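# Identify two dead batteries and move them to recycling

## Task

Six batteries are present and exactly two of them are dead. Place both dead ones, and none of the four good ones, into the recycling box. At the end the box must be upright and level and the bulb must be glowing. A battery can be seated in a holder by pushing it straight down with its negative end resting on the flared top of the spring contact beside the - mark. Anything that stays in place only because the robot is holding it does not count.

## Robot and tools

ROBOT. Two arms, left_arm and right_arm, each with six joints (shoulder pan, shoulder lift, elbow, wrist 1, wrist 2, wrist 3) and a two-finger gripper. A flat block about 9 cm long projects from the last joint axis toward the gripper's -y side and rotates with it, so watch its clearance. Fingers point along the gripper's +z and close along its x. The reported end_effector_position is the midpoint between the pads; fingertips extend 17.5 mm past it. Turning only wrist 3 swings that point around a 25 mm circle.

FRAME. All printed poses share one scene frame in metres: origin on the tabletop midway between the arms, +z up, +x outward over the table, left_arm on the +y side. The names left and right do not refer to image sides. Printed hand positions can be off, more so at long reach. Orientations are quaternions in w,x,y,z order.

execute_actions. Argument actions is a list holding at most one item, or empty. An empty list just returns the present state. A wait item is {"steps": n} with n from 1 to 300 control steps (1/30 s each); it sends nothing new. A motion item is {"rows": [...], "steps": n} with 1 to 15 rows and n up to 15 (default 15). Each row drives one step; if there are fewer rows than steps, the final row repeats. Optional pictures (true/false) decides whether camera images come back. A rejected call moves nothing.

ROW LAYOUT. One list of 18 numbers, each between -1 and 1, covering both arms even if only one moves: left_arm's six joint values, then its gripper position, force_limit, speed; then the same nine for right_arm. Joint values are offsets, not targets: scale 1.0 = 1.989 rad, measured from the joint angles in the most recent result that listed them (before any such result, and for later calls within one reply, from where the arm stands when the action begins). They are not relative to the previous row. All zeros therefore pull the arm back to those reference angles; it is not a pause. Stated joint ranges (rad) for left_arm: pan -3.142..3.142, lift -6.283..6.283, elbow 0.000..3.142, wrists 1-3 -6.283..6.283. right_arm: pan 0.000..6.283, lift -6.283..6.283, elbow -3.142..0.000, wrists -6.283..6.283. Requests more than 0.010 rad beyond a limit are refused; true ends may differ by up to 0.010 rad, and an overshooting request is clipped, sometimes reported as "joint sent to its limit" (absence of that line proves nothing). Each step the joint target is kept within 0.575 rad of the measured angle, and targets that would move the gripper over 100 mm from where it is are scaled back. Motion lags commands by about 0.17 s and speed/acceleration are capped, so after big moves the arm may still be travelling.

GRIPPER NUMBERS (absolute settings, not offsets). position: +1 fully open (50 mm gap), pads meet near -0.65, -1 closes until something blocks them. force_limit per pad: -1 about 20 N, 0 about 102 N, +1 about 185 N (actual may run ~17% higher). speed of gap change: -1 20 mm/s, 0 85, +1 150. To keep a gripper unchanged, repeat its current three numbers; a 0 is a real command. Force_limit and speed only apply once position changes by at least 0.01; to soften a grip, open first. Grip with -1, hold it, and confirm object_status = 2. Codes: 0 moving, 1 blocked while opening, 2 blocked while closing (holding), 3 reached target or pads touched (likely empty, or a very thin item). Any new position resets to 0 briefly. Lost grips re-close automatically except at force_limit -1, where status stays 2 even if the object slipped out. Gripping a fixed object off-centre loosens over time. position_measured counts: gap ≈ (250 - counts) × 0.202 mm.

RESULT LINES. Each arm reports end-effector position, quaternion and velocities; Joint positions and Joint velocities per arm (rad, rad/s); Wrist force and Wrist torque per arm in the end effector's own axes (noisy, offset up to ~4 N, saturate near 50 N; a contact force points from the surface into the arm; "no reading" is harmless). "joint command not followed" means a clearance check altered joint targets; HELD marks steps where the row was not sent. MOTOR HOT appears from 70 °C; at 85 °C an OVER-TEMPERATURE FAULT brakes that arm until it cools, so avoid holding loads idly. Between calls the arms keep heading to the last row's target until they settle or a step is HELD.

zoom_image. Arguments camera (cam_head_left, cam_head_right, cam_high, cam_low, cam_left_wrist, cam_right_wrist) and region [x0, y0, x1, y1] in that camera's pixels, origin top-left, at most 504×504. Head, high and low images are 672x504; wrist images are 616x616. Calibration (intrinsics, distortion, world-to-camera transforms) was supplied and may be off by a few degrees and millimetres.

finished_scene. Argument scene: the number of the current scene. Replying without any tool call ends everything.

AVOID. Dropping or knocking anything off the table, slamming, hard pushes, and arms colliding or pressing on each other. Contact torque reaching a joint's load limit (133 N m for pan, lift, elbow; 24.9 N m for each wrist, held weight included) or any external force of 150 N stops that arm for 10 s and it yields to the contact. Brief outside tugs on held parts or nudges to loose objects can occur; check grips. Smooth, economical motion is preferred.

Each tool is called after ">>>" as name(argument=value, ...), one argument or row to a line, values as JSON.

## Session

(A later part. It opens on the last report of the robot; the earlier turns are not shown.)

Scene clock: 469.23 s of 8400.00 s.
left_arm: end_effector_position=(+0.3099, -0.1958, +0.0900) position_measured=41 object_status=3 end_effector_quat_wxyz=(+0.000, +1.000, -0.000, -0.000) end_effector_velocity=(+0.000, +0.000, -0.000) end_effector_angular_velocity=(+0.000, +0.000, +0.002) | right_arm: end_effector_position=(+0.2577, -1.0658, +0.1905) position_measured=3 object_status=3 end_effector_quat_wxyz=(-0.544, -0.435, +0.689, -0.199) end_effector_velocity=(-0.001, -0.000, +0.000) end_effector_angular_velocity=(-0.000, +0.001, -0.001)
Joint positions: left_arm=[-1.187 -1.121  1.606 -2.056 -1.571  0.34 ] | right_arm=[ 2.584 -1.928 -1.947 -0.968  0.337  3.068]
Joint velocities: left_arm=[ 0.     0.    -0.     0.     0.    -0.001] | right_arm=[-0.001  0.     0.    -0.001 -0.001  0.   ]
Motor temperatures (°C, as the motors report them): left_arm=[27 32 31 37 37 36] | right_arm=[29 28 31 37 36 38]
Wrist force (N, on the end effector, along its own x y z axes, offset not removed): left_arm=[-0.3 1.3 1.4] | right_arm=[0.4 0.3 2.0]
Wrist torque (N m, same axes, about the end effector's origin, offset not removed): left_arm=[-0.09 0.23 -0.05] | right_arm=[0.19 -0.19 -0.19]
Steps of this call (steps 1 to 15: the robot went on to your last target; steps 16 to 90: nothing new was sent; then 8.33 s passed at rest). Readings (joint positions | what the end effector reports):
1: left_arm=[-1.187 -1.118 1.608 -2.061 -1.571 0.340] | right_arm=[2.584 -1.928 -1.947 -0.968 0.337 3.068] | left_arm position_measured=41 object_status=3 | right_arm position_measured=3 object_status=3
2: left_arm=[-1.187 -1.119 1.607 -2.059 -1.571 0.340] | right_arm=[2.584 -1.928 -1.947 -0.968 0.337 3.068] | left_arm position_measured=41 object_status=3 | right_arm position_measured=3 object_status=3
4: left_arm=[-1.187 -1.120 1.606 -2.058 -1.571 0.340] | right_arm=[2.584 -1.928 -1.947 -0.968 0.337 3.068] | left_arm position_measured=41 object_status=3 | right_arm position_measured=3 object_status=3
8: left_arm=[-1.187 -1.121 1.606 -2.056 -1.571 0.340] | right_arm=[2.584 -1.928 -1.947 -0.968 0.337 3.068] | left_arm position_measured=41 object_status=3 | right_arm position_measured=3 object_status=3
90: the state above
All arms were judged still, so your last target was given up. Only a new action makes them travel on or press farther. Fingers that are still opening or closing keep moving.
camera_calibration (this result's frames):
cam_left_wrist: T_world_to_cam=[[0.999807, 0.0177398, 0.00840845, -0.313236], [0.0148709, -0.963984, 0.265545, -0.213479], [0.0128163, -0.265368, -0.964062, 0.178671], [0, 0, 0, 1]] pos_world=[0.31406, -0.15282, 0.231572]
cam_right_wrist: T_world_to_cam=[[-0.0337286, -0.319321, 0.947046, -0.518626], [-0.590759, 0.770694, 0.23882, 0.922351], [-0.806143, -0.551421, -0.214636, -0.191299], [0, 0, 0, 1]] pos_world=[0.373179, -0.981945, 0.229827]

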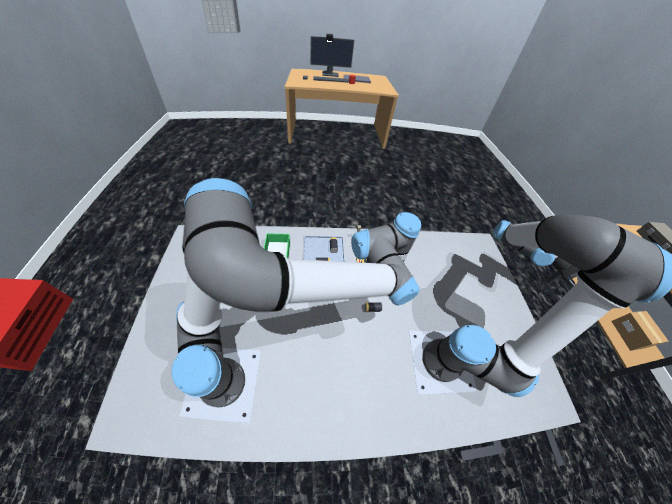

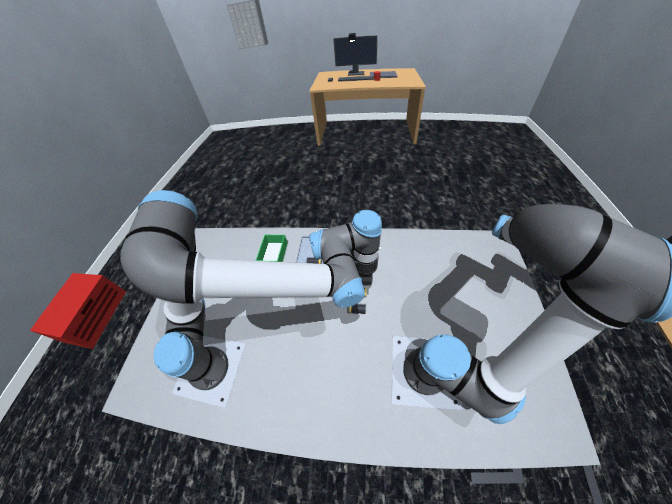

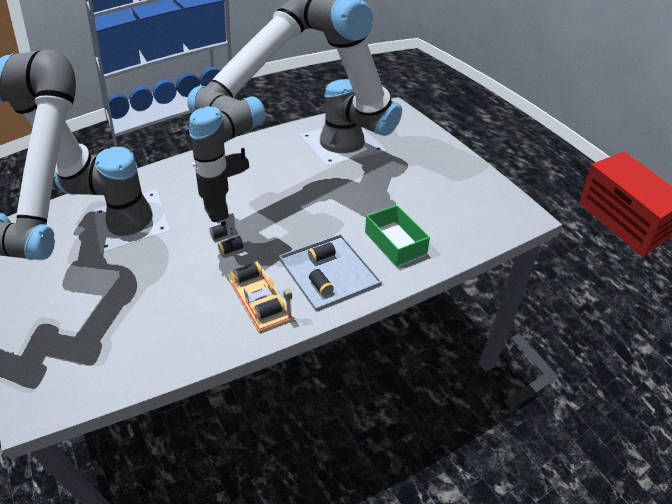

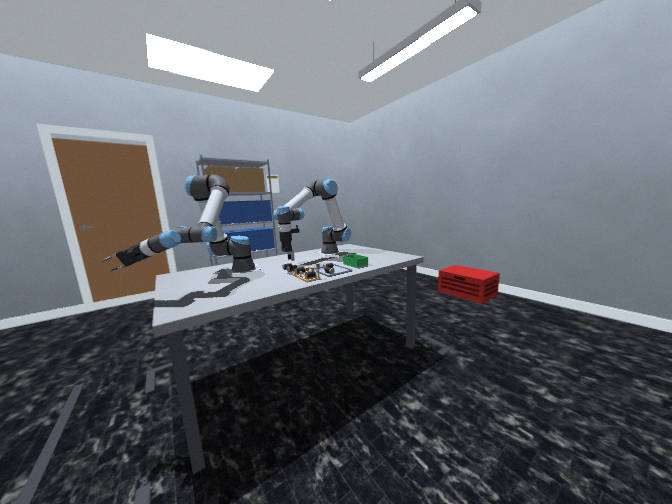

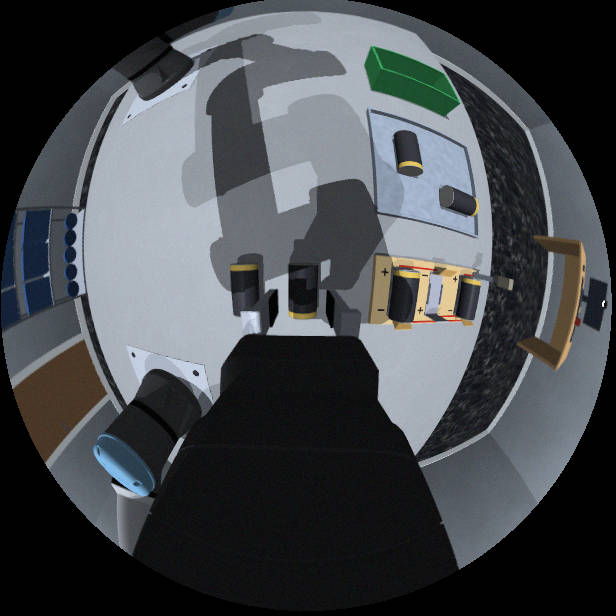

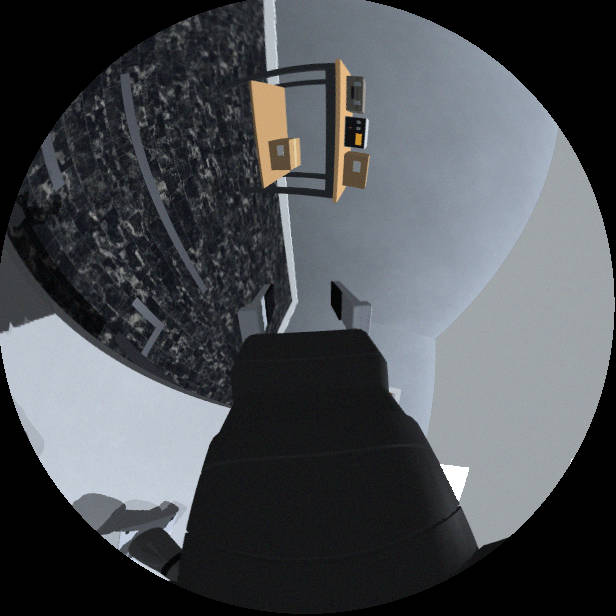

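>>> execute_actions(
  actions=[
    {"rows":[[0.02,-0.006,0.008,-0.003,0,0.02,0.75,0,0,0,0,0,0,0,0,1,0,0],[0.04,-0.012,0.018,-0.006,0,0.04,0.75,0,0,0,0,0,0,0,0,1,0,0],[0.06,-0.019,0.028,-0.009,0,0.06,0.75,0,0,0,0,0,0,0,0,1,0,0],[0.08,-0.025,0.037,-0.012,0,0.08,0.75,0,0,0,0,0,0,0,0,1,0,0],[0.10,-0.031,0.046,-0.015,0,0.10,0.75,0,0,0,0,0,0,0,0,1,0,0],[0.12,-0.038,0.055,-0.018,0,0.12,0.75,0,0,0,0,0,0,0,0,1,0,0],[0.14,-0.044,0.064,-0.021,0,0.14,0.75,0,0,0,0,0,0,0,0,1,0,0],[0.16,-0.05,0.074,-0.024,0,0.16,0.75,0,0,0,0,0,0,0,0,1,0,0],[0.1813,-0.0567,0.0835,-0.0268,0,0.1813,0.75,0,0,0,0,0,0,0,0,1,0,0]],"steps":15},
  ],
  pictures=false,
)

>>> execute_actions(
  actions=[
    {"steps":20},
  ],
)

>>> zoom_image(
  camera="cam_left_wrist",
  region=[240, 240, 360, 340],
)

Scene clock: 477.13 s of 8400.00 s.
left_arm: end_effector_position=(+0.4316, -0.0339, +0.0906) position_measured=41 object_status=3 end_effector_quat_wxyz=(+0.001, +1.000, -0.000, +0.000) end_effector_velocity=(+0.148, +0.283, -0.002) end_effector_angular_velocity=(+0.003, +0.001, +0.008) | right_arm: end_effector_position=(+0.2577, -1.0658, +0.1905) position_measured=3 object_status=3 end_effector_quat_wxyz=(-0.544, -0.435, +0.689, -0.199) end_effector_velocity=(+0.000, +0.000, -0.000) end_effector_angular_velocity=(+0.001, +0.001, +0.001)
Joint positions: left_arm=[-0.885 -1.217  1.746 -2.101 -1.571  0.642] | right_arm=[ 2.584 -1.928 -1.947 -0.968  0.337  3.068]
Joint velocities: left_arm=[ 0.492 -0.145  0.213 -0.066  0.     0.484] | right_arm=[ 0.001 -0.    -0.    -0.001  0.     0.   ]
Motor temperatures (°C, as the motors report them): left_arm=[27 32 31 37 37 36] | right_arm=[29 28 31 37 36 38]
Wrist force (N, on the end effector, along its own x y z axes, offset not removed): left_arm=[4.1 -4.4 0.8] | right_arm=[-1.2 0.1 2.9]
Wrist torque (N m, same axes, about the end effector's origin, offset not removed): left_arm=[-1.07 -0.17 0.09] | right_arm=[0.20 0.02 -0.03]
Steps of this call (steps 1 to 90: nothing new was sent; then 4.40 s passed at rest; steps 91 to 105: all 15 steps of this action). Readings (joint positions | what the end effector reports):
91: left_arm=[-1.187 -1.121 1.606 -2.056 -1.571 0.340] | right_arm=[2.584 -1.928 -1.947 -0.968 0.337 3.068] | left_arm position_measured=41 object_status=3 | right_arm position_measured=3 object_status=3
92: left_arm=[-1.183 -1.123 1.607 -2.056 -1.571 0.344] | right_arm=[2.584 -1.928 -1.947 -0.968 0.337 3.068] | left_arm position_measured=41 object_status=3 | right_arm position_measured=3 object_status=3
94: left_arm=[-1.156 -1.132 1.621 -2.061 -1.571 0.372] | right_arm=[2.584 -1.928 -1.947 -0.968 0.337 3.068] | left_arm position_measured=41 object_status=3 | right_arm position_measured=3 object_status=3
98: left_arm=[-1.056 -1.164 1.668 -2.076 -1.571 0.471] | right_arm=[2.584 -1.928 -1.947 -0.968 0.337 3.068] | left_arm position_measured=41 object_status=3 | right_arm position_measured=3 object_status=3
105: the state above

Scene clock: 477.80 s of 8400.00 s.
left_arm: end_effector_position=(+0.4477, -0.0004, +0.0901) position_measured=41 object_status=3 end_effector_quat_wxyz=(+0.000, +1.000, -0.000, -0.000) end_effector_velocity=(+0.000, +0.001, +0.000) end_effector_angular_velocity=(-0.000, -0.000, -0.001) | right_arm: end_effector_position=(+0.2577, -1.0658, +0.1905) position_measured=3 object_status=3 end_effector_quat_wxyz=(-0.544, -0.435, +0.689, -0.199) end_effector_velocity=(-0.000, +0.000, +0.000) end_effector_angular_velocity=(-0.000, -0.000, +0.000)
Joint positions: left_arm=[-0.827 -1.234  1.771 -2.109 -1.571  0.7  ] | right_arm=[ 2.584 -1.928 -1.947 -0.968  0.337  3.068]
Joint velocities: left_arm=[ 0.001 -0.001  0.002 -0.001 -0.     0.002] | right_arm=[ 0.     0.001 -0.    -0.     0.    -0.   ]
Motor temperatures (°C, as the motors report them): left_arm=[27 32 31 37 37 36] | right_arm=[29 28 31 37 36 38]
Wrist force (N, on the end effector, along its own x y z axes, offset not removed): left_arm=[-0.8 0.6 -0.1] | right_arm=[0.0 0.4 1.8]
Wrist torque (N m, same axes, about the end effector's origin, offset not removed): left_arm=[-0.06 0.23 0.14] | right_arm=[0.14 -0.12 -0.12]
Steps of this call (steps 1 to 20: the robot went on to your last target). Readings (joint positions | what the end effector reports):
1: left_arm=[-0.870 -1.221 1.752 -2.103 -1.571 0.657] | right_arm=[2.584 -1.928 -1.947 -0.968 0.337 3.068] | left_arm position_measured=41 object_status=3 | right_arm position_measured=3 object_status=3
2: left_arm=[-0.859 -1.224 1.757 -2.104 -1.571 0.668] | right_arm=[2.584 -1.928 -1.947 -0.968 0.337 3.068] | left_arm position_measured=41 object_status=3 | right_arm position_measured=3 object_status=3
4: left_arm=[-0.845 -1.228 1.763 -2.106 -1.571 0.682] | right_arm=[2.584 -1.928 -1.947 -0.968 0.337 3.068] | left_arm position_measured=41 object_status=3 | right_arm position_measured=3 object_status=3
8: left_arm=[-0.833 -1.232 1.769 -2.108 -1.571 0.694] | right_arm=[2.584 -1.928 -1.947 -0.968 0.337 3.068] | left_arm position_measured=41 object_status=3 | right_arm position_measured=3 object_status=3
20: the state above
camera_calibration (this result's frames):
cam_left_wrist: T_world_to_cam=[[0.999806, 0.0177171, 0.00862149, -0.454505], [0.0147908, -0.963951, 0.265668, -0.0271698], [0.0130175, -0.265489, -0.964026, 0.22879], [0, 0, 0, 1]] pos_world=[0.451841, 0.0426032, 0.231696]
cam_right_wrist: T_world_to_cam=[[-0.0337283, -0.319322, 0.947046, -0.518626], [-0.590759, 0.770694, 0.23882, 0.92235], [-0.806143, -0.551421, -0.214636, -0.191299], [0, 0, 0, 1]] pos_world=[0.373179, -0.981945, 0.229827]

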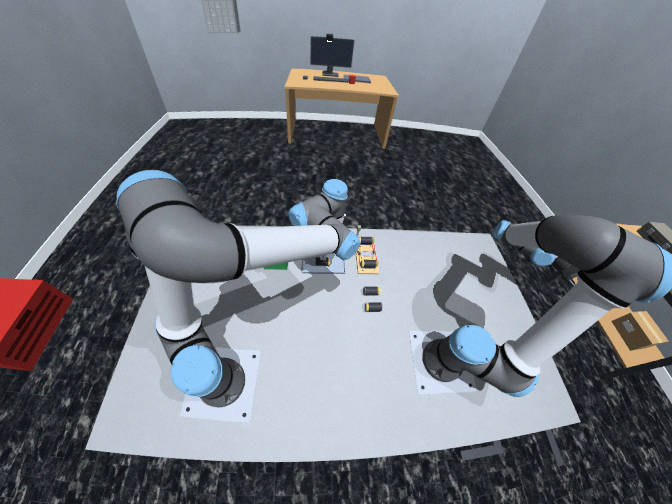

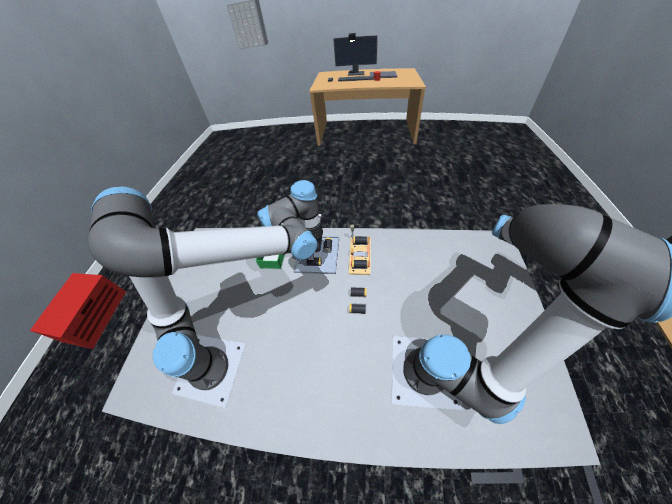

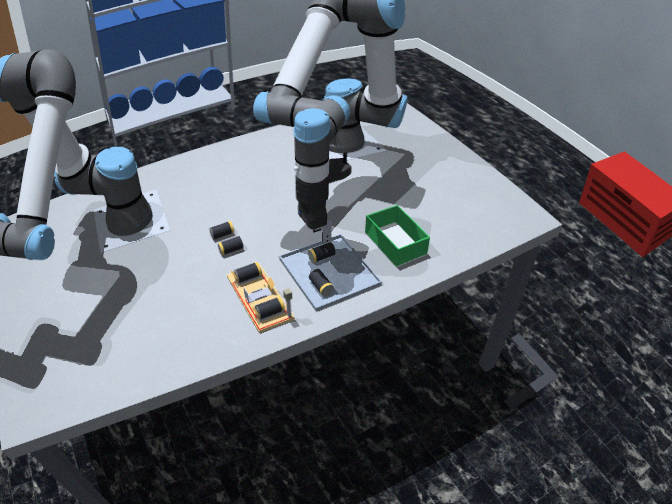

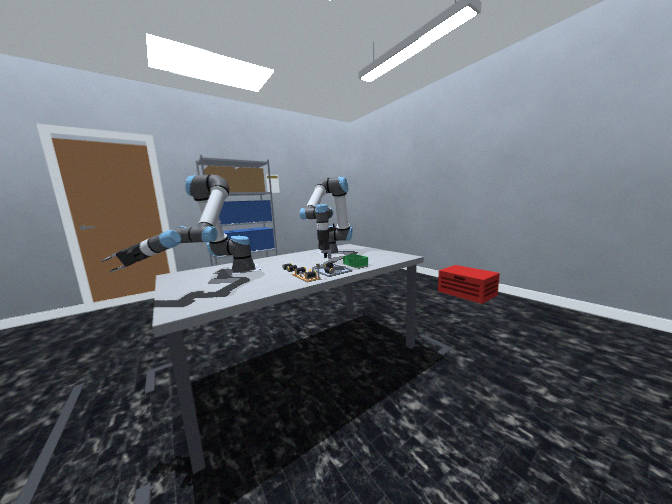

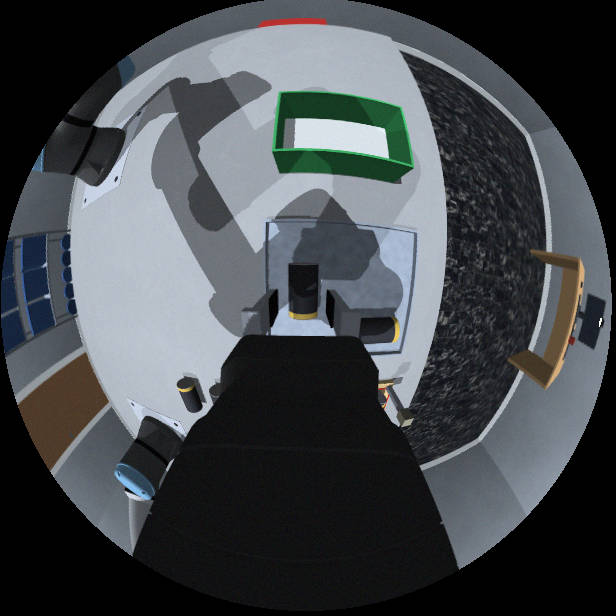

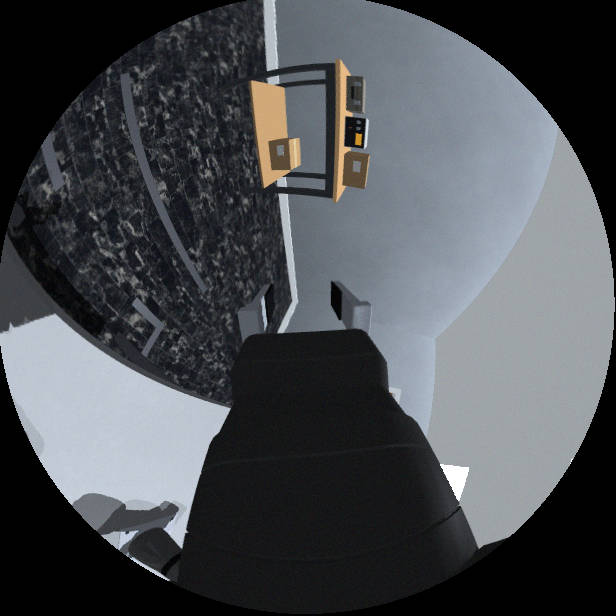

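Region (240, 240, 360, 340) of cam_left_wrist's 616x616 image, scaled by 4.200, with more detail than that image has.

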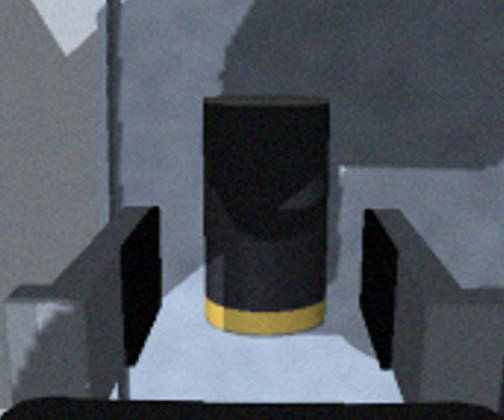

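>>> execute_actions(
  actions=[
    {"rows":[[0,0.009,0.0065,-0.0155,0,0,0.75,0,0,0,0,0,0,0,0,1,0,0],[0,0.018,0.013,-0.031,0,0,0.75,0,0,0,0,0,0,0,0,1,0,0],[0,0.027,0.02,-0.047,0,0,0.75,0,0,0,0,0,0,0,0,1,0,0],[0,0.036,0.026,-0.062,0,0,0.75,0,0,0,0,0,0,0,0,1,0,0],[0,0.044,0.0329,-0.0769,0,0,0.75,0,0,0,0,0,0,0,0,1,0,0]],"steps":15},
  ],
  pictures=false,
)

>>> execute_actions(
  actions=[
    {"steps":12},
  ],
  pictures=false,
)

>>> execute_actions(
  actions=[
    {"rows":[[0,0,0,0,0,0,-1,0,0,0,0,0,0,0,0,1,0,0]],"steps":15},
  ],
  pictures=false,
)

>>> execute_actions(
  actions=[
    {"rows":[[0,-0.009,-0.0065,0.0155,0,0,-1,0,0,0,0,0,0,0,0,1,0,0],[0,-0.018,-0.013,0.031,0,0,-1,0,0,0,0,0,0,0,0,1,0,0],[0,-0.027,-0.02,0.047,0,0,-1,0,0,0,0,0,0,0,0,1,0,0],[0,-0.036,-0.026,0.062,0,0,-1,0,0,0,0,0,0,0,0,1,0,0],[0,-0.044,-0.0329,0.0769,0,0,-1,0,0,0,0,0,0,0,0,1,0,0]],"steps":15},
  ],
  pictures=false,
)

>>> execute_actions(
  actions=[
    {"steps":12},
  ],
  pictures=false,
)

Scene clock: 486.23 s of 8400.00 s.
left_arm: end_effector_position=(+0.4478, -0.0004, +0.0300) position_measured=41 object_status=3 end_effector_quat_wxyz=(+0.000, +1.000, -0.000, -0.000) end_effector_velocity=(-0.000, +0.001, -0.023) end_effector_angular_velocity=(-0.002, -0.002, -0.000) | right_arm: end_effector_position=(+0.2577, -1.0658, +0.1905) position_measured=3 object_status=3 end_effector_quat_wxyz=(-0.544, -0.435, +0.689, -0.199) end_effector_velocity=(+0.000, -0.000, -0.000) end_effector_angular_velocity=(+0.000, -0.000, -0.000)
Joint positions: left_arm=[-0.827 -1.15   1.834 -2.255 -1.571  0.7  ] | right_arm=[ 2.584 -1.928 -1.947 -0.968  0.337  3.068]
Joint velocities: left_arm=[ 0.     0.032  0.024 -0.06  -0.     0.001] | right_arm=[-0.    -0.     0.     0.001  0.     0.   ]
Motor temperatures (°C, as the motors report them): left_arm=[27 32 31 37 37 36] | right_arm=[29 28 31 37 36 38]
Wrist force (N, on the end effector, along its own x y z axes, offset not removed): left_arm=[0.4 1.4 -0.2] | right_arm=[-0.8 1.5 2.1]
Wrist torque (N m, same axes, about the end effector's origin, offset not removed): left_arm=[0.11 0.07 0.17] | right_arm=[0.40 0.00 -0.12]
Steps of this call (steps 1 to 15: the robot went on to your last target; steps 16 to 90: nothing new was sent; then 4.93 s passed at rest; steps 91 to 105: all 15 steps of this action). Readings (joint positions | what the end effector reports):
91: left_arm=[-0.827 -1.234 1.772 -2.109 -1.571 0.700] | right_arm=[2.584 -1.928 -1.947 -0.968 0.337 3.068] | left_arm position_measured=41 object_status=3 | right_arm position_measured=3 object_status=3
92: left_arm=[-0.827 -1.232 1.773 -2.113 -1.571 0.700] | right_arm=[2.584 -1.928 -1.947 -0.968 0.337 3.068] | left_arm position_measured=41 object_status=3 | right_arm position_measured=3 object_status=3
94: left_arm=[-0.827 -1.218 1.784 -2.135 -1.571 0.700] | right_arm=[2.584 -1.928 -1.947 -0.968 0.337 3.068] | left_arm position_measured=41 object_status=3 | right_arm position_measured=3 object_status=3
98: left_arm=[-0.827 -1.174 1.816 -2.210 -1.571 0.700] | right_arm=[2.584 -1.928 -1.947 -0.968 0.337 3.068] | left_arm position_measured=41 object_status=3 | right_arm position_measured=3 object_status=3
105: the state above

Scene clock: 486.63 s of 8400.00 s.
left_arm: end_effector_position=(+0.4477, -0.0004, +0.0274) position_measured=41 object_status=3 end_effector_quat_wxyz=(+0.000, +1.000, -0.000, -0.000) end_effector_velocity=(+0.000, -0.000, -0.001) end_effector_angular_velocity=(-0.000, -0.000, +0.001) | right_arm: end_effector_position=(+0.2577, -1.0658, +0.1905) position_measured=3 object_status=3 end_effector_quat_wxyz=(-0.544, -0.435, +0.689, -0.199) end_effector_velocity=(+0.001, +0.000, -0.001) end_effector_angular_velocity=(+0.000, +0.001, +0.001)
Joint positions: left_arm=[-0.827 -1.146  1.837 -2.262 -1.571  0.7  ] | right_arm=[ 2.584 -1.928 -1.947 -0.968  0.337  3.068]
Joint velocities: left_arm=[-0.     0.001  0.    -0.002 -0.    -0.001] | right_arm=[ 0.001 -0.002 -0.     0.001 -0.    -0.   ]
Motor temperatures (°C, as the motors report them): left_arm=[27 32 31 37 37 36] | right_arm=[29 28 31 37 36 38]
Wrist force (N, on the end effector, along its own x y z axes, offset not removed): left_arm=[0.2 1.3 -2.4] | right_arm=[-0.7 0.0 1.8]
Wrist torque (N m, same axes, about the end effector's origin, offset not removed): left_arm=[0.05 0.09 0.09] | right_arm=[0.13 -0.07 -0.07]
Steps of this call (steps 1 to 12: the robot went on to your last target). Readings (joint positions | what the end effector reports):
1: left_arm=[-0.827 -1.149 1.835 -2.257 -1.571 0.700] | right_arm=[2.584 -1.928 -1.947 -0.968 0.337 3.068] | left_arm position_measured=41 object_status=3 | right_arm position_measured=3 object_status=3
2: left_arm=[-0.827 -1.148 1.835 -2.258 -1.571 0.700] | right_arm=[2.584 -1.928 -1.947 -0.968 0.337 3.068] | left_arm position_measured=41 object_status=3 | right_arm position_measured=3 object_status=3
4: left_arm=[-0.827 -1.147 1.836 -2.260 -1.571 0.700] | right_arm=[2.584 -1.928 -1.947 -0.968 0.337 3.068] | left_arm position_measured=41 object_status=3 | right_arm position_measured=3 object_status=3
8: left_arm=[-0.827 -1.147 1.837 -2.261 -1.571 0.700] | right_arm=[2.584 -1.928 -1.947 -0.968 0.337 3.068] | left_arm position_measured=41 object_status=3 | right_arm position_measured=3 object_status=3
12: the state above

Scene clock: 487.13 s of 8400.00 s.
left_arm: end_effector_position=(+0.4477, -0.0004, +0.0274) position_measured=93 object_status=2 end_effector_quat_wxyz=(+0.000, +1.000, -0.000, -0.000) end_effector_velocity=(-0.000, +0.000, -0.000) end_effector_angular_velocity=(+0.001, +0.000, +0.002) | right_arm: end_effector_position=(+0.2577, -1.0658, +0.1905) position_measured=3 object_status=3 end_effector_quat_wxyz=(-0.544, -0.435, +0.689, -0.199) end_effector_velocity=(+0.001, +0.000, +0.000) end_effector_angular_velocity=(-0.001, -0.001, +0.002)
Joint positions: left_arm=[-0.827 -1.146  1.837 -2.262 -1.571  0.7  ] | right_arm=[ 2.584 -1.928 -1.947 -0.968  0.337  3.068]
Joint velocities: left_arm=[ 0.001  0.     0.    -0.    -0.    -0.001] | right_arm=[ 0.002  0.001 -0.     0.002 -0.    -0.   ]
Motor temperatures (°C, as the motors report them): left_arm=[27 32 31 37 37 36] | right_arm=[29 28 31 37 36 38]
Wrist force (N, on the end effector, along its own x y z axes, offset not removed): left_arm=[-2.8 -1.7 1.4] | right_arm=[0.0 0.0 2.9]
Wrist torque (N m, same axes, about the end effector's origin, offset not removed): left_arm=[-0.52 0.66 0.12] | right_arm=[0.08 -0.19 -0.20]
Steps of this call (steps 1 to 15: all 15 steps of this action). Readings (joint positions | what the end effector reports):
1: left_arm=[-0.827 -1.146 1.837 -2.262 -1.571 0.700] | right_arm=[2.584 -1.928 -1.947 -0.968 0.337 3.068] | left_arm position_measured=46 object_status=0 | right_arm position_measured=3 object_status=3
2: left_arm=[-0.827 -1.146 1.837 -2.262 -1.571 0.700] | right_arm=[2.584 -1.928 -1.947 -0.968 0.337 3.068] | left_arm position_measured=60 object_status=0 | right_arm position_measured=3 object_status=3
4: left_arm=[-0.827 -1.146 1.837 -2.262 -1.571 0.700] | right_arm=[2.584 -1.928 -1.947 -0.968 0.337 3.068] | left_arm position_measured=88 object_status=0 | right_arm position_measured=3 object_status=3
8: left_arm=[-0.827 -1.146 1.837 -2.262 -1.571 0.700] | right_arm=[2.584 -1.928 -1.947 -0.968 0.337 3.068] | left_arm position_measured=93 object_status=0 | right_arm position_measured=3 object_status=3
15: the state above

Scene clock: 487.63 s of 8400.00 s.
left_arm: end_effector_position=(+0.4479, -0.0006, +0.0874) position_measured=93 object_status=2 end_effector_quat_wxyz=(+0.000, +1.000, -0.000, -0.000) end_effector_velocity=(-0.001, +0.001, +0.024) end_effector_angular_velocity=(+0.001, +0.001, +0.000) | right_arm: end_effector_position=(+0.2577, -1.0658, +0.1905) position_measured=3 object_status=3 end_effector_quat_wxyz=(-0.544, -0.435, +0.689, -0.199) end_effector_velocity=(+0.001, +0.000, -0.001) end_effector_angular_velocity=(+0.001, +0.002, +0.001)
Joint positions: left_arm=[-0.827 -1.23   1.774 -2.116 -1.571  0.7  ] | right_arm=[ 2.584 -1.928 -1.947 -0.968  0.337  3.068]
Joint velocities: left_arm=[-0.    -0.033 -0.025  0.059  0.    -0.001] | right_arm=[ 0.001 -0.002 -0.    -0.     0.    -0.   ]
Motor temperatures (°C, as the motors report them): left_arm=[27 32 31 37 37 36] | right_arm=[29 28 31 37 36 38]
Wrist force (N, on the end effector, along its own x y z axes, offset not removed): left_arm=[-3.9 1.3 2.6] | right_arm=[-0.3 0.9 2.9]
Wrist torque (N m, same axes, about the end effector's origin, offset not removed): left_arm=[0.01 1.01 0.31] | right_arm=[0.27 -0.08 -0.09]
Steps of this call (steps 1 to 15: all 15 steps of this action). Readings (joint positions | what the end effector reports):
1: left_arm=[-0.827 -1.146 1.837 -2.262 -1.571 0.700] | right_arm=[2.584 -1.928 -1.947 -0.968 0.337 3.068] | left_arm position_measured=93 object_status=2 | right_arm position_measured=3 object_status=3
2: left_arm=[-0.827 -1.149 1.835 -2.258 -1.571 0.700] | right_arm=[2.584 -1.928 -1.947 -0.968 0.337 3.068] | left_arm position_measured=93 object_status=2 | right_arm position_measured=3 object_status=3
4: left_arm=[-0.827 -1.162 1.825 -2.236 -1.571 0.700] | right_arm=[2.584 -1.928 -1.947 -0.968 0.337 3.068] | left_arm position_measured=93 object_status=2 | right_arm position_measured=3 object_status=3
8: left_arm=[-0.827 -1.206 1.793 -2.160 -1.571 0.700] | right_arm=[2.584 -1.928 -1.947 -0.968 0.337 3.068] | left_arm position_measured=93 object_status=2 | right_arm position_measured=3 object_status=3
15: the state above

Scene clock: 488.03 s of 8400.00 s.
left_arm: end_effector_position=(+0.4477, -0.0004, +0.0901) position_measured=93 object_status=2 end_effector_quat_wxyz=(+0.000, +1.000, -0.000, -0.000) end_effector_velocity=(-0.000, +0.000, +0.000) end_effector_angular_velocity=(+0.001, +0.001, +0.002) | right_arm: end_effector_position=(+0.2577, -1.0658, +0.1905) position_measured=3 object_status=3 end_effector_quat_wxyz=(-0.544, -0.435, +0.689, -0.199) end_effector_velocity=(+0.000, -0.000, -0.000) end_effector_angular_velocity=(-0.000, -0.000, +0.000)
Joint positions: left_arm=[-0.827 -1.234  1.772 -2.109 -1.571  0.7  ] | right_arm=[ 2.584 -1.928 -1.947 -0.968  0.337  3.068]
Joint velocities: left_arm=[-0.    -0.    -0.001  0.002 -0.    -0.002] | right_arm=[ 0.    -0.    -0.     0.001 -0.    -0.   ]
Motor temperatures (°C, as the motors report them): left_arm=[27 32 31 37 37 36] | right_arm=[29 28 31 37 36 38]
Wrist force (N, on the end effector, along its own x y z axes, offset not removed): left_arm=[-5.1 -5.9 0.0] | right_arm=[0.1 -0.1 0.8]
Wrist torque (N m, same axes, about the end effector's origin, offset not removed): left_arm=[-1.24 1.05 0.21] | right_arm=[0.09 -0.17 -0.08]
Steps of this call (steps 1 to 12: the robot went on to your last target). Readings (joint positions | what the end effector reports):
1: left_arm=[-0.827 -1.231 1.774 -2.114 -1.571 0.700] | right_arm=[2.584 -1.928 -1.947 -0.968 0.337 3.068] | left_arm position_measured=93 object_status=2 | right_arm position_measured=3 object_status=3
2: left_arm=[-0.827 -1.232 1.773 -2.113 -1.571 0.700] | right_arm=[2.584 -1.928 -1.947 -0.968 0.337 3.068] | left_arm position_measured=93 object_status=2 | right_arm position_measured=3 object_status=3
4: left_arm=[-0.827 -1.233 1.772 -2.111 -1.571 0.700] | right_arm=[2.584 -1.928 -1.947 -0.968 0.337 3.068] | left_arm position_measured=93 object_status=2 | right_arm position_measured=3 object_status=3
8: left_arm=[-0.827 -1.233 1.772 -2.109 -1.571 0.700] | right_arm=[2.584 -1.928 -1.947 -0.968 0.337 3.068] | left_arm position_measured=93 object_status=2 | right_arm position_measured=3 object_status=3
12: the state above

>>> execute_actions(
  actions=[
    {"rows":[[-0.006,0.019,-0.03,0.011,0,-0.006,-1,0,0,0,0,0,0,0,0,1,0,0],[-0.011,0.038,-0.06,0.022,0,-0.011,-1,0,0,0,0,0,0,0,0,1,0,0],[-0.017,0.056,-0.09,0.034,0,-0.017,-1,0,0,0,0,0,0,0,0,1,0,0],[-0.023,0.075,-0.12,0.045,0,-0.023,-1,0,0,0,0,0,0,0,0,1,0,0],[-0.029,0.094,-0.15,0.056,0,-0.029,-1,0,0,0,0,0,0,0,0,1,0,0],[-0.034,0.113,-0.18,0.067,0,-0.034,-1,0,0,0,0,0,0,0,0,1,0,0],[-0.04,0.132,-0.21,0.078,0,-0.04,-1,0,0,0,0,0,0,0,0,1,0,0],[-0.046,0.15,-0.24,0.09,0,-0.046,-1,0,0,0,0,0,0,0,0,1,0,0],[-0.051,0.169,-0.27,0.101,0,-0.051,-1,0,0,0,0,0,0,0,0,1,0,0],[-0.0572,0.1883,-0.30,0.1117,0,-0.0572,-1,0,0,0,0,0,0,0,0,1,0,0]],"steps":15},
  ],
  pictures=false,
)

>>> execute_actions(
  actions=[
    {"steps":22},
  ],
)

>>> zoom_image(
  camera="cam_left_wrist",
  region=[240, 240, 360, 340],
)

Scene clock: 496.10 s of 8400.00 s.
left_arm: end_effector_position=(+0.4946, -0.1693, +0.0900) position_measured=93 object_status=2 end_effector_quat_wxyz=(-0.002, +1.000, -0.000, -0.002) end_effector_velocity=(+0.048, -0.230, -0.001) end_effector_angular_velocity=(-0.041, -0.029, -0.001) | right_arm: end_effector_position=(+0.2577, -1.0658, +0.1905) position_measured=3 object_status=3 end_effector_quat_wxyz=(-0.544, -0.435, +0.689, -0.199) end_effector_velocity=(-0.000, -0.000, -0.000) end_effector_angular_velocity=(+0.000, +0.000, -0.000)
Joint positions: left_arm=[-0.926 -0.91   1.262 -1.916 -1.571  0.601] | right_arm=[ 2.584 -1.928 -1.947 -0.968  0.337  3.068]
Joint velocities: left_arm=[-0.124  0.438 -0.734  0.246 -0.    -0.123] | right_arm=[-0. -0. -0.  0.  0. -0.]
Motor temperatures (°C, as the motors report them): left_arm=[27 32 31 37 37 36] | right_arm=[29 28 31 37 36 38]
Wrist force (N, on the end effector, along its own x y z axes, offset not removed): left_arm=[0.5 5.7 3.6] | right_arm=[-0.9 0.8 2.0]
Wrist torque (N m, same axes, about the end effector's origin, offset not removed): left_arm=[0.47 0.05 0.12] | right_arm=[0.32 0.03 -0.10]
Steps of this call (steps 1 to 15: the robot went on to your last target; steps 16 to 90: nothing new was sent; then 4.57 s passed at rest; steps 91 to 105: all 15 steps of this action). Readings (joint positions | what the end effector reports):
91: left_arm=[-0.827 -1.234 1.771 -2.109 -1.571 0.700] | right_arm=[2.584 -1.928 -1.947 -0.968 0.337 3.068] | left_arm position_measured=93 object_status=2 | right_arm position_measured=3 object_status=3
92: left_arm=[-0.829 -1.230 1.766 -2.106 -1.571 0.698] | right_arm=[2.584 -1.928 -1.947 -0.968 0.337 3.068] | left_arm position_measured=93 object_status=2 | right_arm position_measured=3 object_status=3
94: left_arm=[-0.837 -1.203 1.727 -2.089 -1.571 0.690] | right_arm=[2.584 -1.928 -1.947 -0.968 0.337 3.068] | left_arm position_measured=93 object_status=2 | right_arm position_measured=3 object_status=3
98: left_arm=[-0.870 -1.099 1.568 -2.026 -1.571 0.657] | right_arm=[2.584 -1.928 -1.947 -0.968 0.337 3.068] | left_arm position_measured=93 object_status=2 | right_arm position_measured=3 object_status=3
105: the state above

Scene clock: 496.83 s of 8400.00 s.
left_arm: end_effector_position=(+0.4998, -0.1959, +0.0900) position_measured=93 object_status=2 end_effector_quat_wxyz=(+0.000, +1.000, -0.000, -0.000) end_effector_velocity=(-0.000, -0.001, +0.001) end_effector_angular_velocity=(-0.001, -0.001, +0.002) | right_arm: end_effector_position=(+0.2577, -1.0658, +0.1905) position_measured=3 object_status=3 end_effector_quat_wxyz=(-0.544, -0.435, +0.689, -0.199) end_effector_velocity=(-0.001, -0.000, +0.000) end_effector_angular_velocity=(-0.001, -0.000, -0.001)
Joint positions: left_arm=[-0.941 -0.859  1.175 -1.887 -1.571  0.586] | right_arm=[ 2.584 -1.928 -1.947 -0.968  0.337  3.068]
Joint velocities: left_arm=[-0.001 -0.    -0.001  0.     0.    -0.003] | right_arm=[-0.001  0.    -0.     0.    -0.    -0.   ]
Motor temperatures (°C, as the motors report them): left_arm=[27 32 31 37 37 36] | right_arm=[29 28 31 37 36 38]
Wrist force (N, on the end effector, along its own x y z axes, offset not removed): left_arm=[-2.4 0.8 3.0] | right_arm=[-0.5 -0.4 1.5]
Wrist torque (N m, same axes, about the end effector's origin, offset not removed): left_arm=[0.09 0.55 0.18] | right_arm=[0.03 -0.08 -0.05]
Steps of this call (steps 1 to 22: the robot went on to your last target). Readings (joint positions | what the end effector reports):
1: left_arm=[-0.930 -0.898 1.240 -1.909 -1.571 0.597] | right_arm=[2.584 -1.928 -1.947 -0.968 0.337 3.068] | left_arm position_measured=93 object_status=2 | right_arm position_measured=3 object_status=3
2: left_arm=[-0.933 -0.888 1.224 -1.903 -1.571 0.595] | right_arm=[2.584 -1.928 -1.947 -0.968 0.337 3.068] | left_arm position_measured=93 object_status=2 | right_arm position_measured=3 object_status=3
4: left_arm=[-0.936 -0.876 1.203 -1.896 -1.571 0.591] | right_arm=[2.584 -1.928 -1.947 -0.968 0.337 3.068] | left_arm position_measured=93 object_status=2 | right_arm position_measured=3 object_status=3
8: left_arm=[-0.939 -0.864 1.184 -1.890 -1.571 0.588] | right_arm=[2.584 -1.928 -1.947 -0.968 0.337 3.068] | left_arm position_measured=93 object_status=2 | right_arm position_measured=3 object_status=3
22: the state above
camera_calibration (this result's frames):
cam_left_wrist: T_world_to_cam=[[0.999806, 0.0177389, 0.00855058, -0.503157], [0.0148313, -0.963962, 0.265625, -0.216395], [0.0129543, -0.265446, -0.964039, 0.17616], [0, 0, 0, 1]] pos_world=[0.503987, -0.15291, 0.231607]
cam_right_wrist: T_world_to_cam=[[-0.0337283, -0.319322, 0.947046, -0.518626], [-0.590759, 0.770694, 0.23882, 0.92235], [-0.806143, -0.551421, -0.214636, -0.191299], [0, 0, 0, 1]] pos_world=[0.373179, -0.981945, 0.229827]

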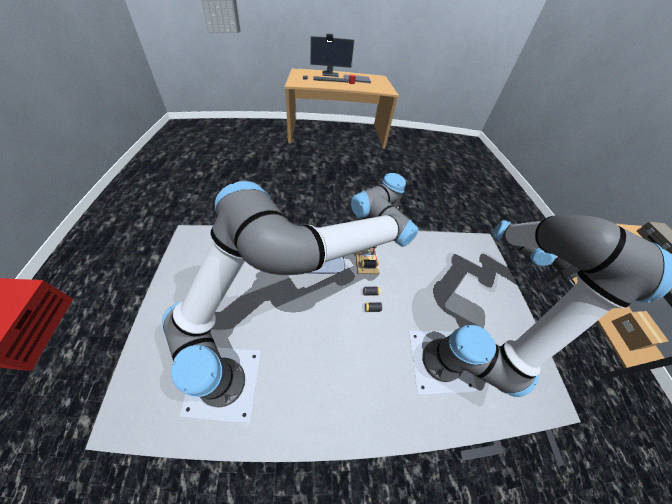

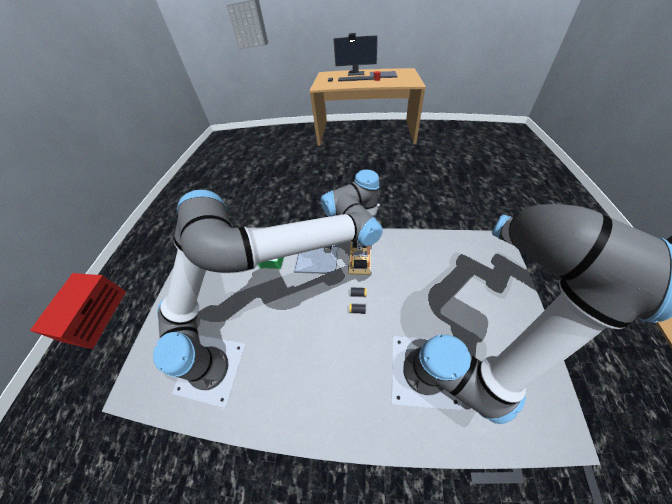

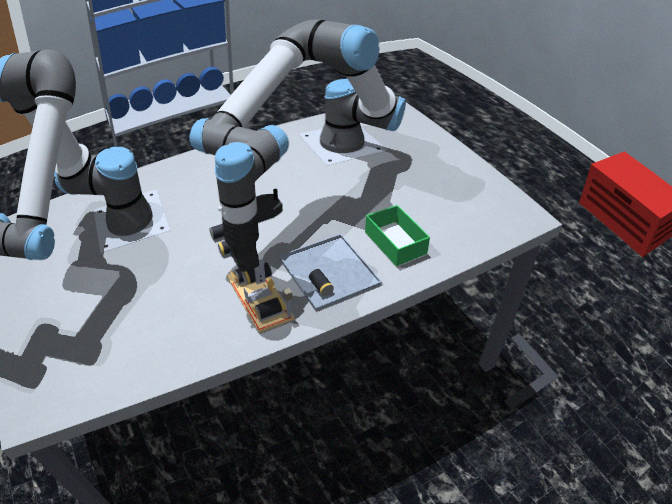

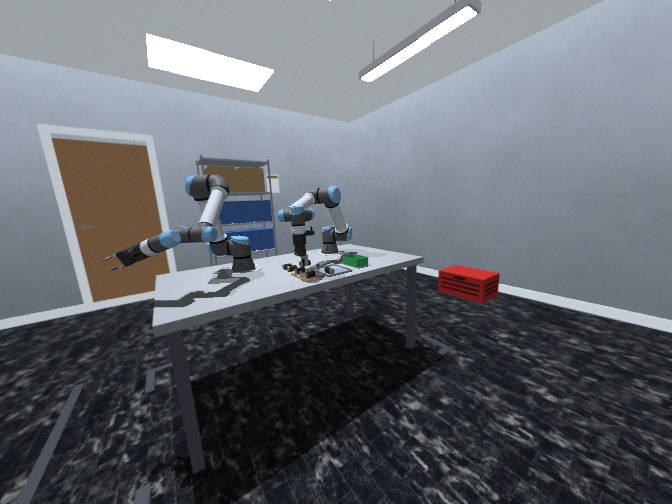

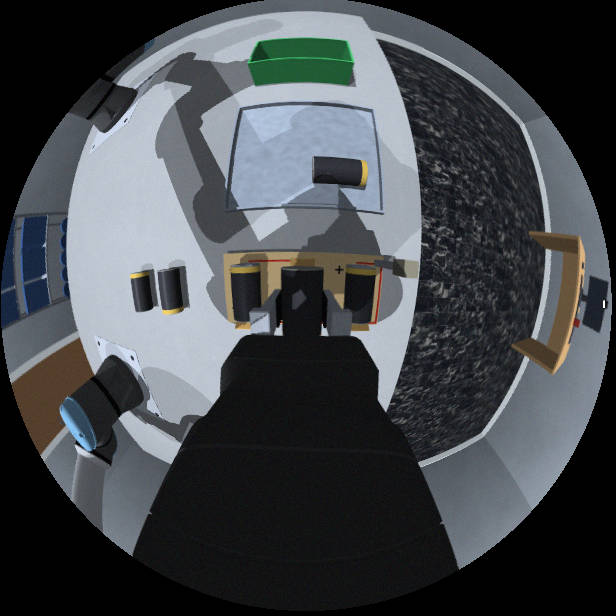

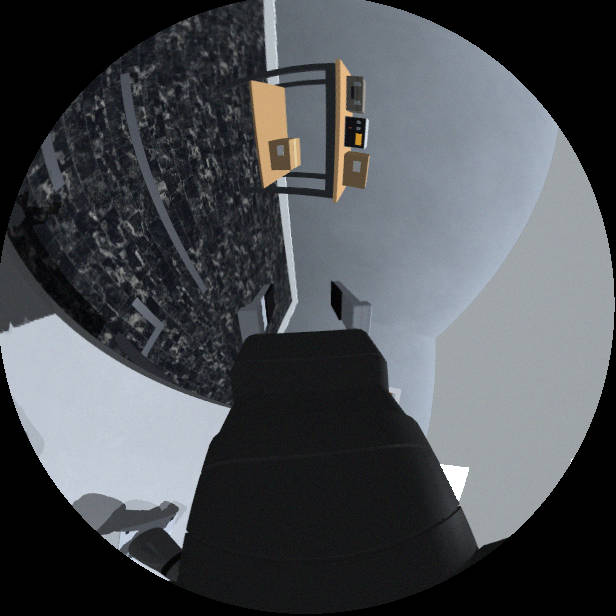

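Region (240, 240, 360, 340) of cam_left_wrist's 616x616 image, scaled by 4.200, with more detail than that image has.

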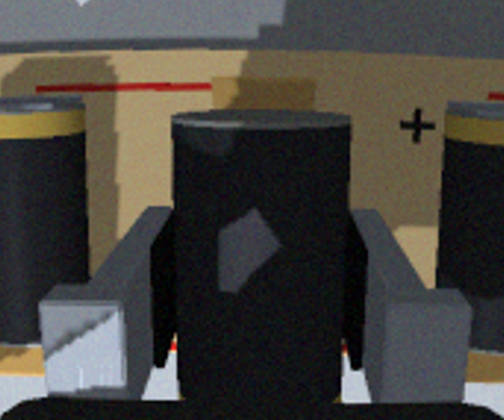

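>>> execute_actions(
  actions=[
    {"rows":[[0.0002,0.0035,0.005,-0.0085,0,0.0002,-1,0,0,0,0,0,0,0,0,1,0,0],[0.0002,0.007,0.0095,-0.0165,0,0.0002,-1,0,0,0,0,0,0,0,0,1,0,0],[0.0002,0.0105,0.014,-0.0245,0,0.0002,-1,0,0,0,0,0,0,0,0,1,0,0],[0.0002,0.013,0.0175,-0.0305,0,0.0002,-1,0,0,0,0,0,0,0,0,1,0,0],[0.0002,0.015,0.02,-0.035,0,0.0002,-1,0,0,0,0,0,0,0,0,1,0,0],[0.0002,0.0165,0.022,-0.0385,0,0.0002,-1,0,0,0,0,0,0,0,0,1,0,0],[0.0002,0.018,0.0238,-0.0418,0,0.0002,-1,0,0,0,0,0,0,0,0,1,0,0],[0.0002,0.0195,0.0255,-0.045,0,0.0002,-1,0,0,0,0,0,0,0,0,1,0,0],[0.0002,0.021,0.0272,-0.0482,0,0.0002,-1,0,0,0,0,0,0,0,0,1,0,0],[0.0002,0.0222,0.0286,-0.0508,0,0.0002,-1,0,0,0,0,0,0,0,0,1,0,0],[0.0002,0.0234,0.03,-0.0534,0,0.0002,-1,0,0,0,0,0,0,0,0,1,0,0],[0.0002,0.0244,0.0312,-0.0556,0,0.0002,-1,0,0,0,0,0,0,0,0,1,0,0]],"steps":15},
  ],
  pictures=false,
)

>>> execute_actions(
  actions=[
    {"steps":18},
  ],
  pictures=false,
)

Scene clock: 502.33 s of 8400.00 s.
left_arm: end_effector_position=(+0.4999, -0.1956, +0.0419) position_measured=93 object_status=2 end_effector_quat_wxyz=(+0.000, +1.000, -0.000, -0.000) end_effector_velocity=(-0.001, +0.001, -0.051) end_effector_angular_velocity=(-0.002, -0.001, -0.001) | right_arm: end_effector_position=(+0.2577, -1.0658, +0.1905) position_measured=3 object_status=3 end_effector_quat_wxyz=(-0.544, -0.435, +0.689, -0.199) end_effector_velocity=(+0.000, +0.000, -0.000) end_effector_angular_velocity=(+0.001, +0.001, +0.000)
Joint positions: left_arm=[-0.94  -0.816  1.23  -1.985 -1.571  0.587] | right_arm=[ 2.584 -1.928 -1.947 -0.968  0.337  3.068]
Joint velocities: left_arm=[ 0.     0.047  0.057 -0.106 -0.     0.001] | right_arm=[ 0.    -0.001 -0.    -0.001 -0.    -0.   ]
Motor temperatures (°C, as the motors report them): left_arm=[27 32 31 37 37 36] | right_arm=[29 28 31 37 36 38]
Wrist force (N, on the end effector, along its own x y z axes, offset not removed): left_arm=[-0.4 2.6 1.0] | right_arm=[-0.6 -0.3 2.4]
Wrist torque (N m, same axes, about the end effector's origin, offset not removed): left_arm=[-0.11 0.19 0.18] | right_arm=[0.13 -0.04 -0.11]
Steps of this call (steps 1 to 15: the robot went on to your last target; steps 16 to 90: nothing new was sent; then 2.00 s passed at rest; steps 91 to 105: all 15 steps of this action). Readings (joint positions | what the end effector reports):
91: left_arm=[-0.941 -0.859 1.175 -1.887 -1.571 0.586] | right_arm=[2.584 -1.928 -1.947 -0.968 0.337 3.068] | left_arm position_measured=93 object_status=2 | right_arm position_measured=3 object_status=3
92: left_arm=[-0.941 -0.858 1.176 -1.889 -1.571 0.586] | right_arm=[2.584 -1.928 -1.947 -0.968 0.337 3.068] | left_arm position_measured=93 object_status=2 | right_arm position_measured=3 object_status=3
94: left_arm=[-0.941 -0.853 1.184 -1.901 -1.571 0.586] | right_arm=[2.584 -1.928 -1.947 -0.968 0.337 3.068] | left_arm position_measured=93 object_status=2 | right_arm position_measured=3 object_status=3
98: left_arm=[-0.941 -0.837 1.205 -1.939 -1.571 0.587] | right_arm=[2.584 -1.928 -1.947 -0.968 0.337 3.068] | left_arm position_measured=93 object_status=2 | right_arm position_measured=3 object_status=3
105: the state above

Scene clock: 502.93 s of 8400.00 s.
left_arm: end_effector_position=(+0.4998, -0.1954, +0.0359) position_measured=93 object_status=2 end_effector_quat_wxyz=(+0.000, +1.000, -0.000, -0.000) end_effector_velocity=(+0.000, +0.000, -0.000) end_effector_angular_velocity=(+0.000, +0.000, +0.002) | right_arm: end_effector_position=(+0.2577, -1.0658, +0.1905) position_measured=3 object_status=3 end_effector_quat_wxyz=(-0.544, -0.435, +0.689, -0.199) end_effector_velocity=(+0.000, +0.000, +0.000) end_effector_angular_velocity=(-0.000, -0.001, +0.001)
Joint positions: left_arm=[-0.94  -0.811  1.237 -1.997 -1.571  0.587] | right_arm=[ 2.584 -1.928 -1.947 -0.968  0.337  3.068]
Joint velocities: left_arm=[ 0.    -0.     0.001 -0.001  0.    -0.001] | right_arm=[ 0.001  0.001 -0.    -0.     0.     0.   ]
Motor temperatures (°C, as the motors report them): left_arm=[27 32 31 37 37 36] | right_arm=[29 28 31 37 36 38]
Wrist force (N, on the end effector, along its own x y z axes, offset not removed): left_arm=[-5.6 0.0 -15.0] | right_arm=[0.9 0.8 3.3]
Wrist torque (N m, same axes, about the end effector's origin, offset not removed): left_arm=[0.13 0.35 0.16] | right_arm=[0.26 -0.33 -0.11]
Steps of this call (steps 1 to 18: the robot went on to your last target). Readings (joint positions | what the end effector reports):
1: left_arm=[-0.940 -0.815 1.232 -1.988 -1.571 0.587] | right_arm=[2.584 -1.928 -1.947 -0.968 0.337 3.068] | left_arm position_measured=93 object_status=2 | right_arm position_measured=3 object_status=3
2: left_arm=[-0.940 -0.814 1.233 -1.990 -1.571 0.587] | right_arm=[2.584 -1.928 -1.947 -0.968 0.337 3.068] | left_arm position_measured=93 object_status=2 | right_arm position_measured=3 object_status=3
4: left_arm=[-0.940 -0.813 1.235 -1.993 -1.571 0.587] | right_arm=[2.584 -1.928 -1.947 -0.968 0.337 3.068] | left_arm position_measured=93 object_status=2 | right_arm position_measured=3 object_status=3
8: left_arm=[-0.940 -0.811 1.236 -1.996 -1.571 0.587] | right_arm=[2.584 -1.928 -1.947 -0.968 0.337 3.068] | left_arm position_measured=93 object_status=2 | right_arm position_measured=3 object_status=3
18: the state above


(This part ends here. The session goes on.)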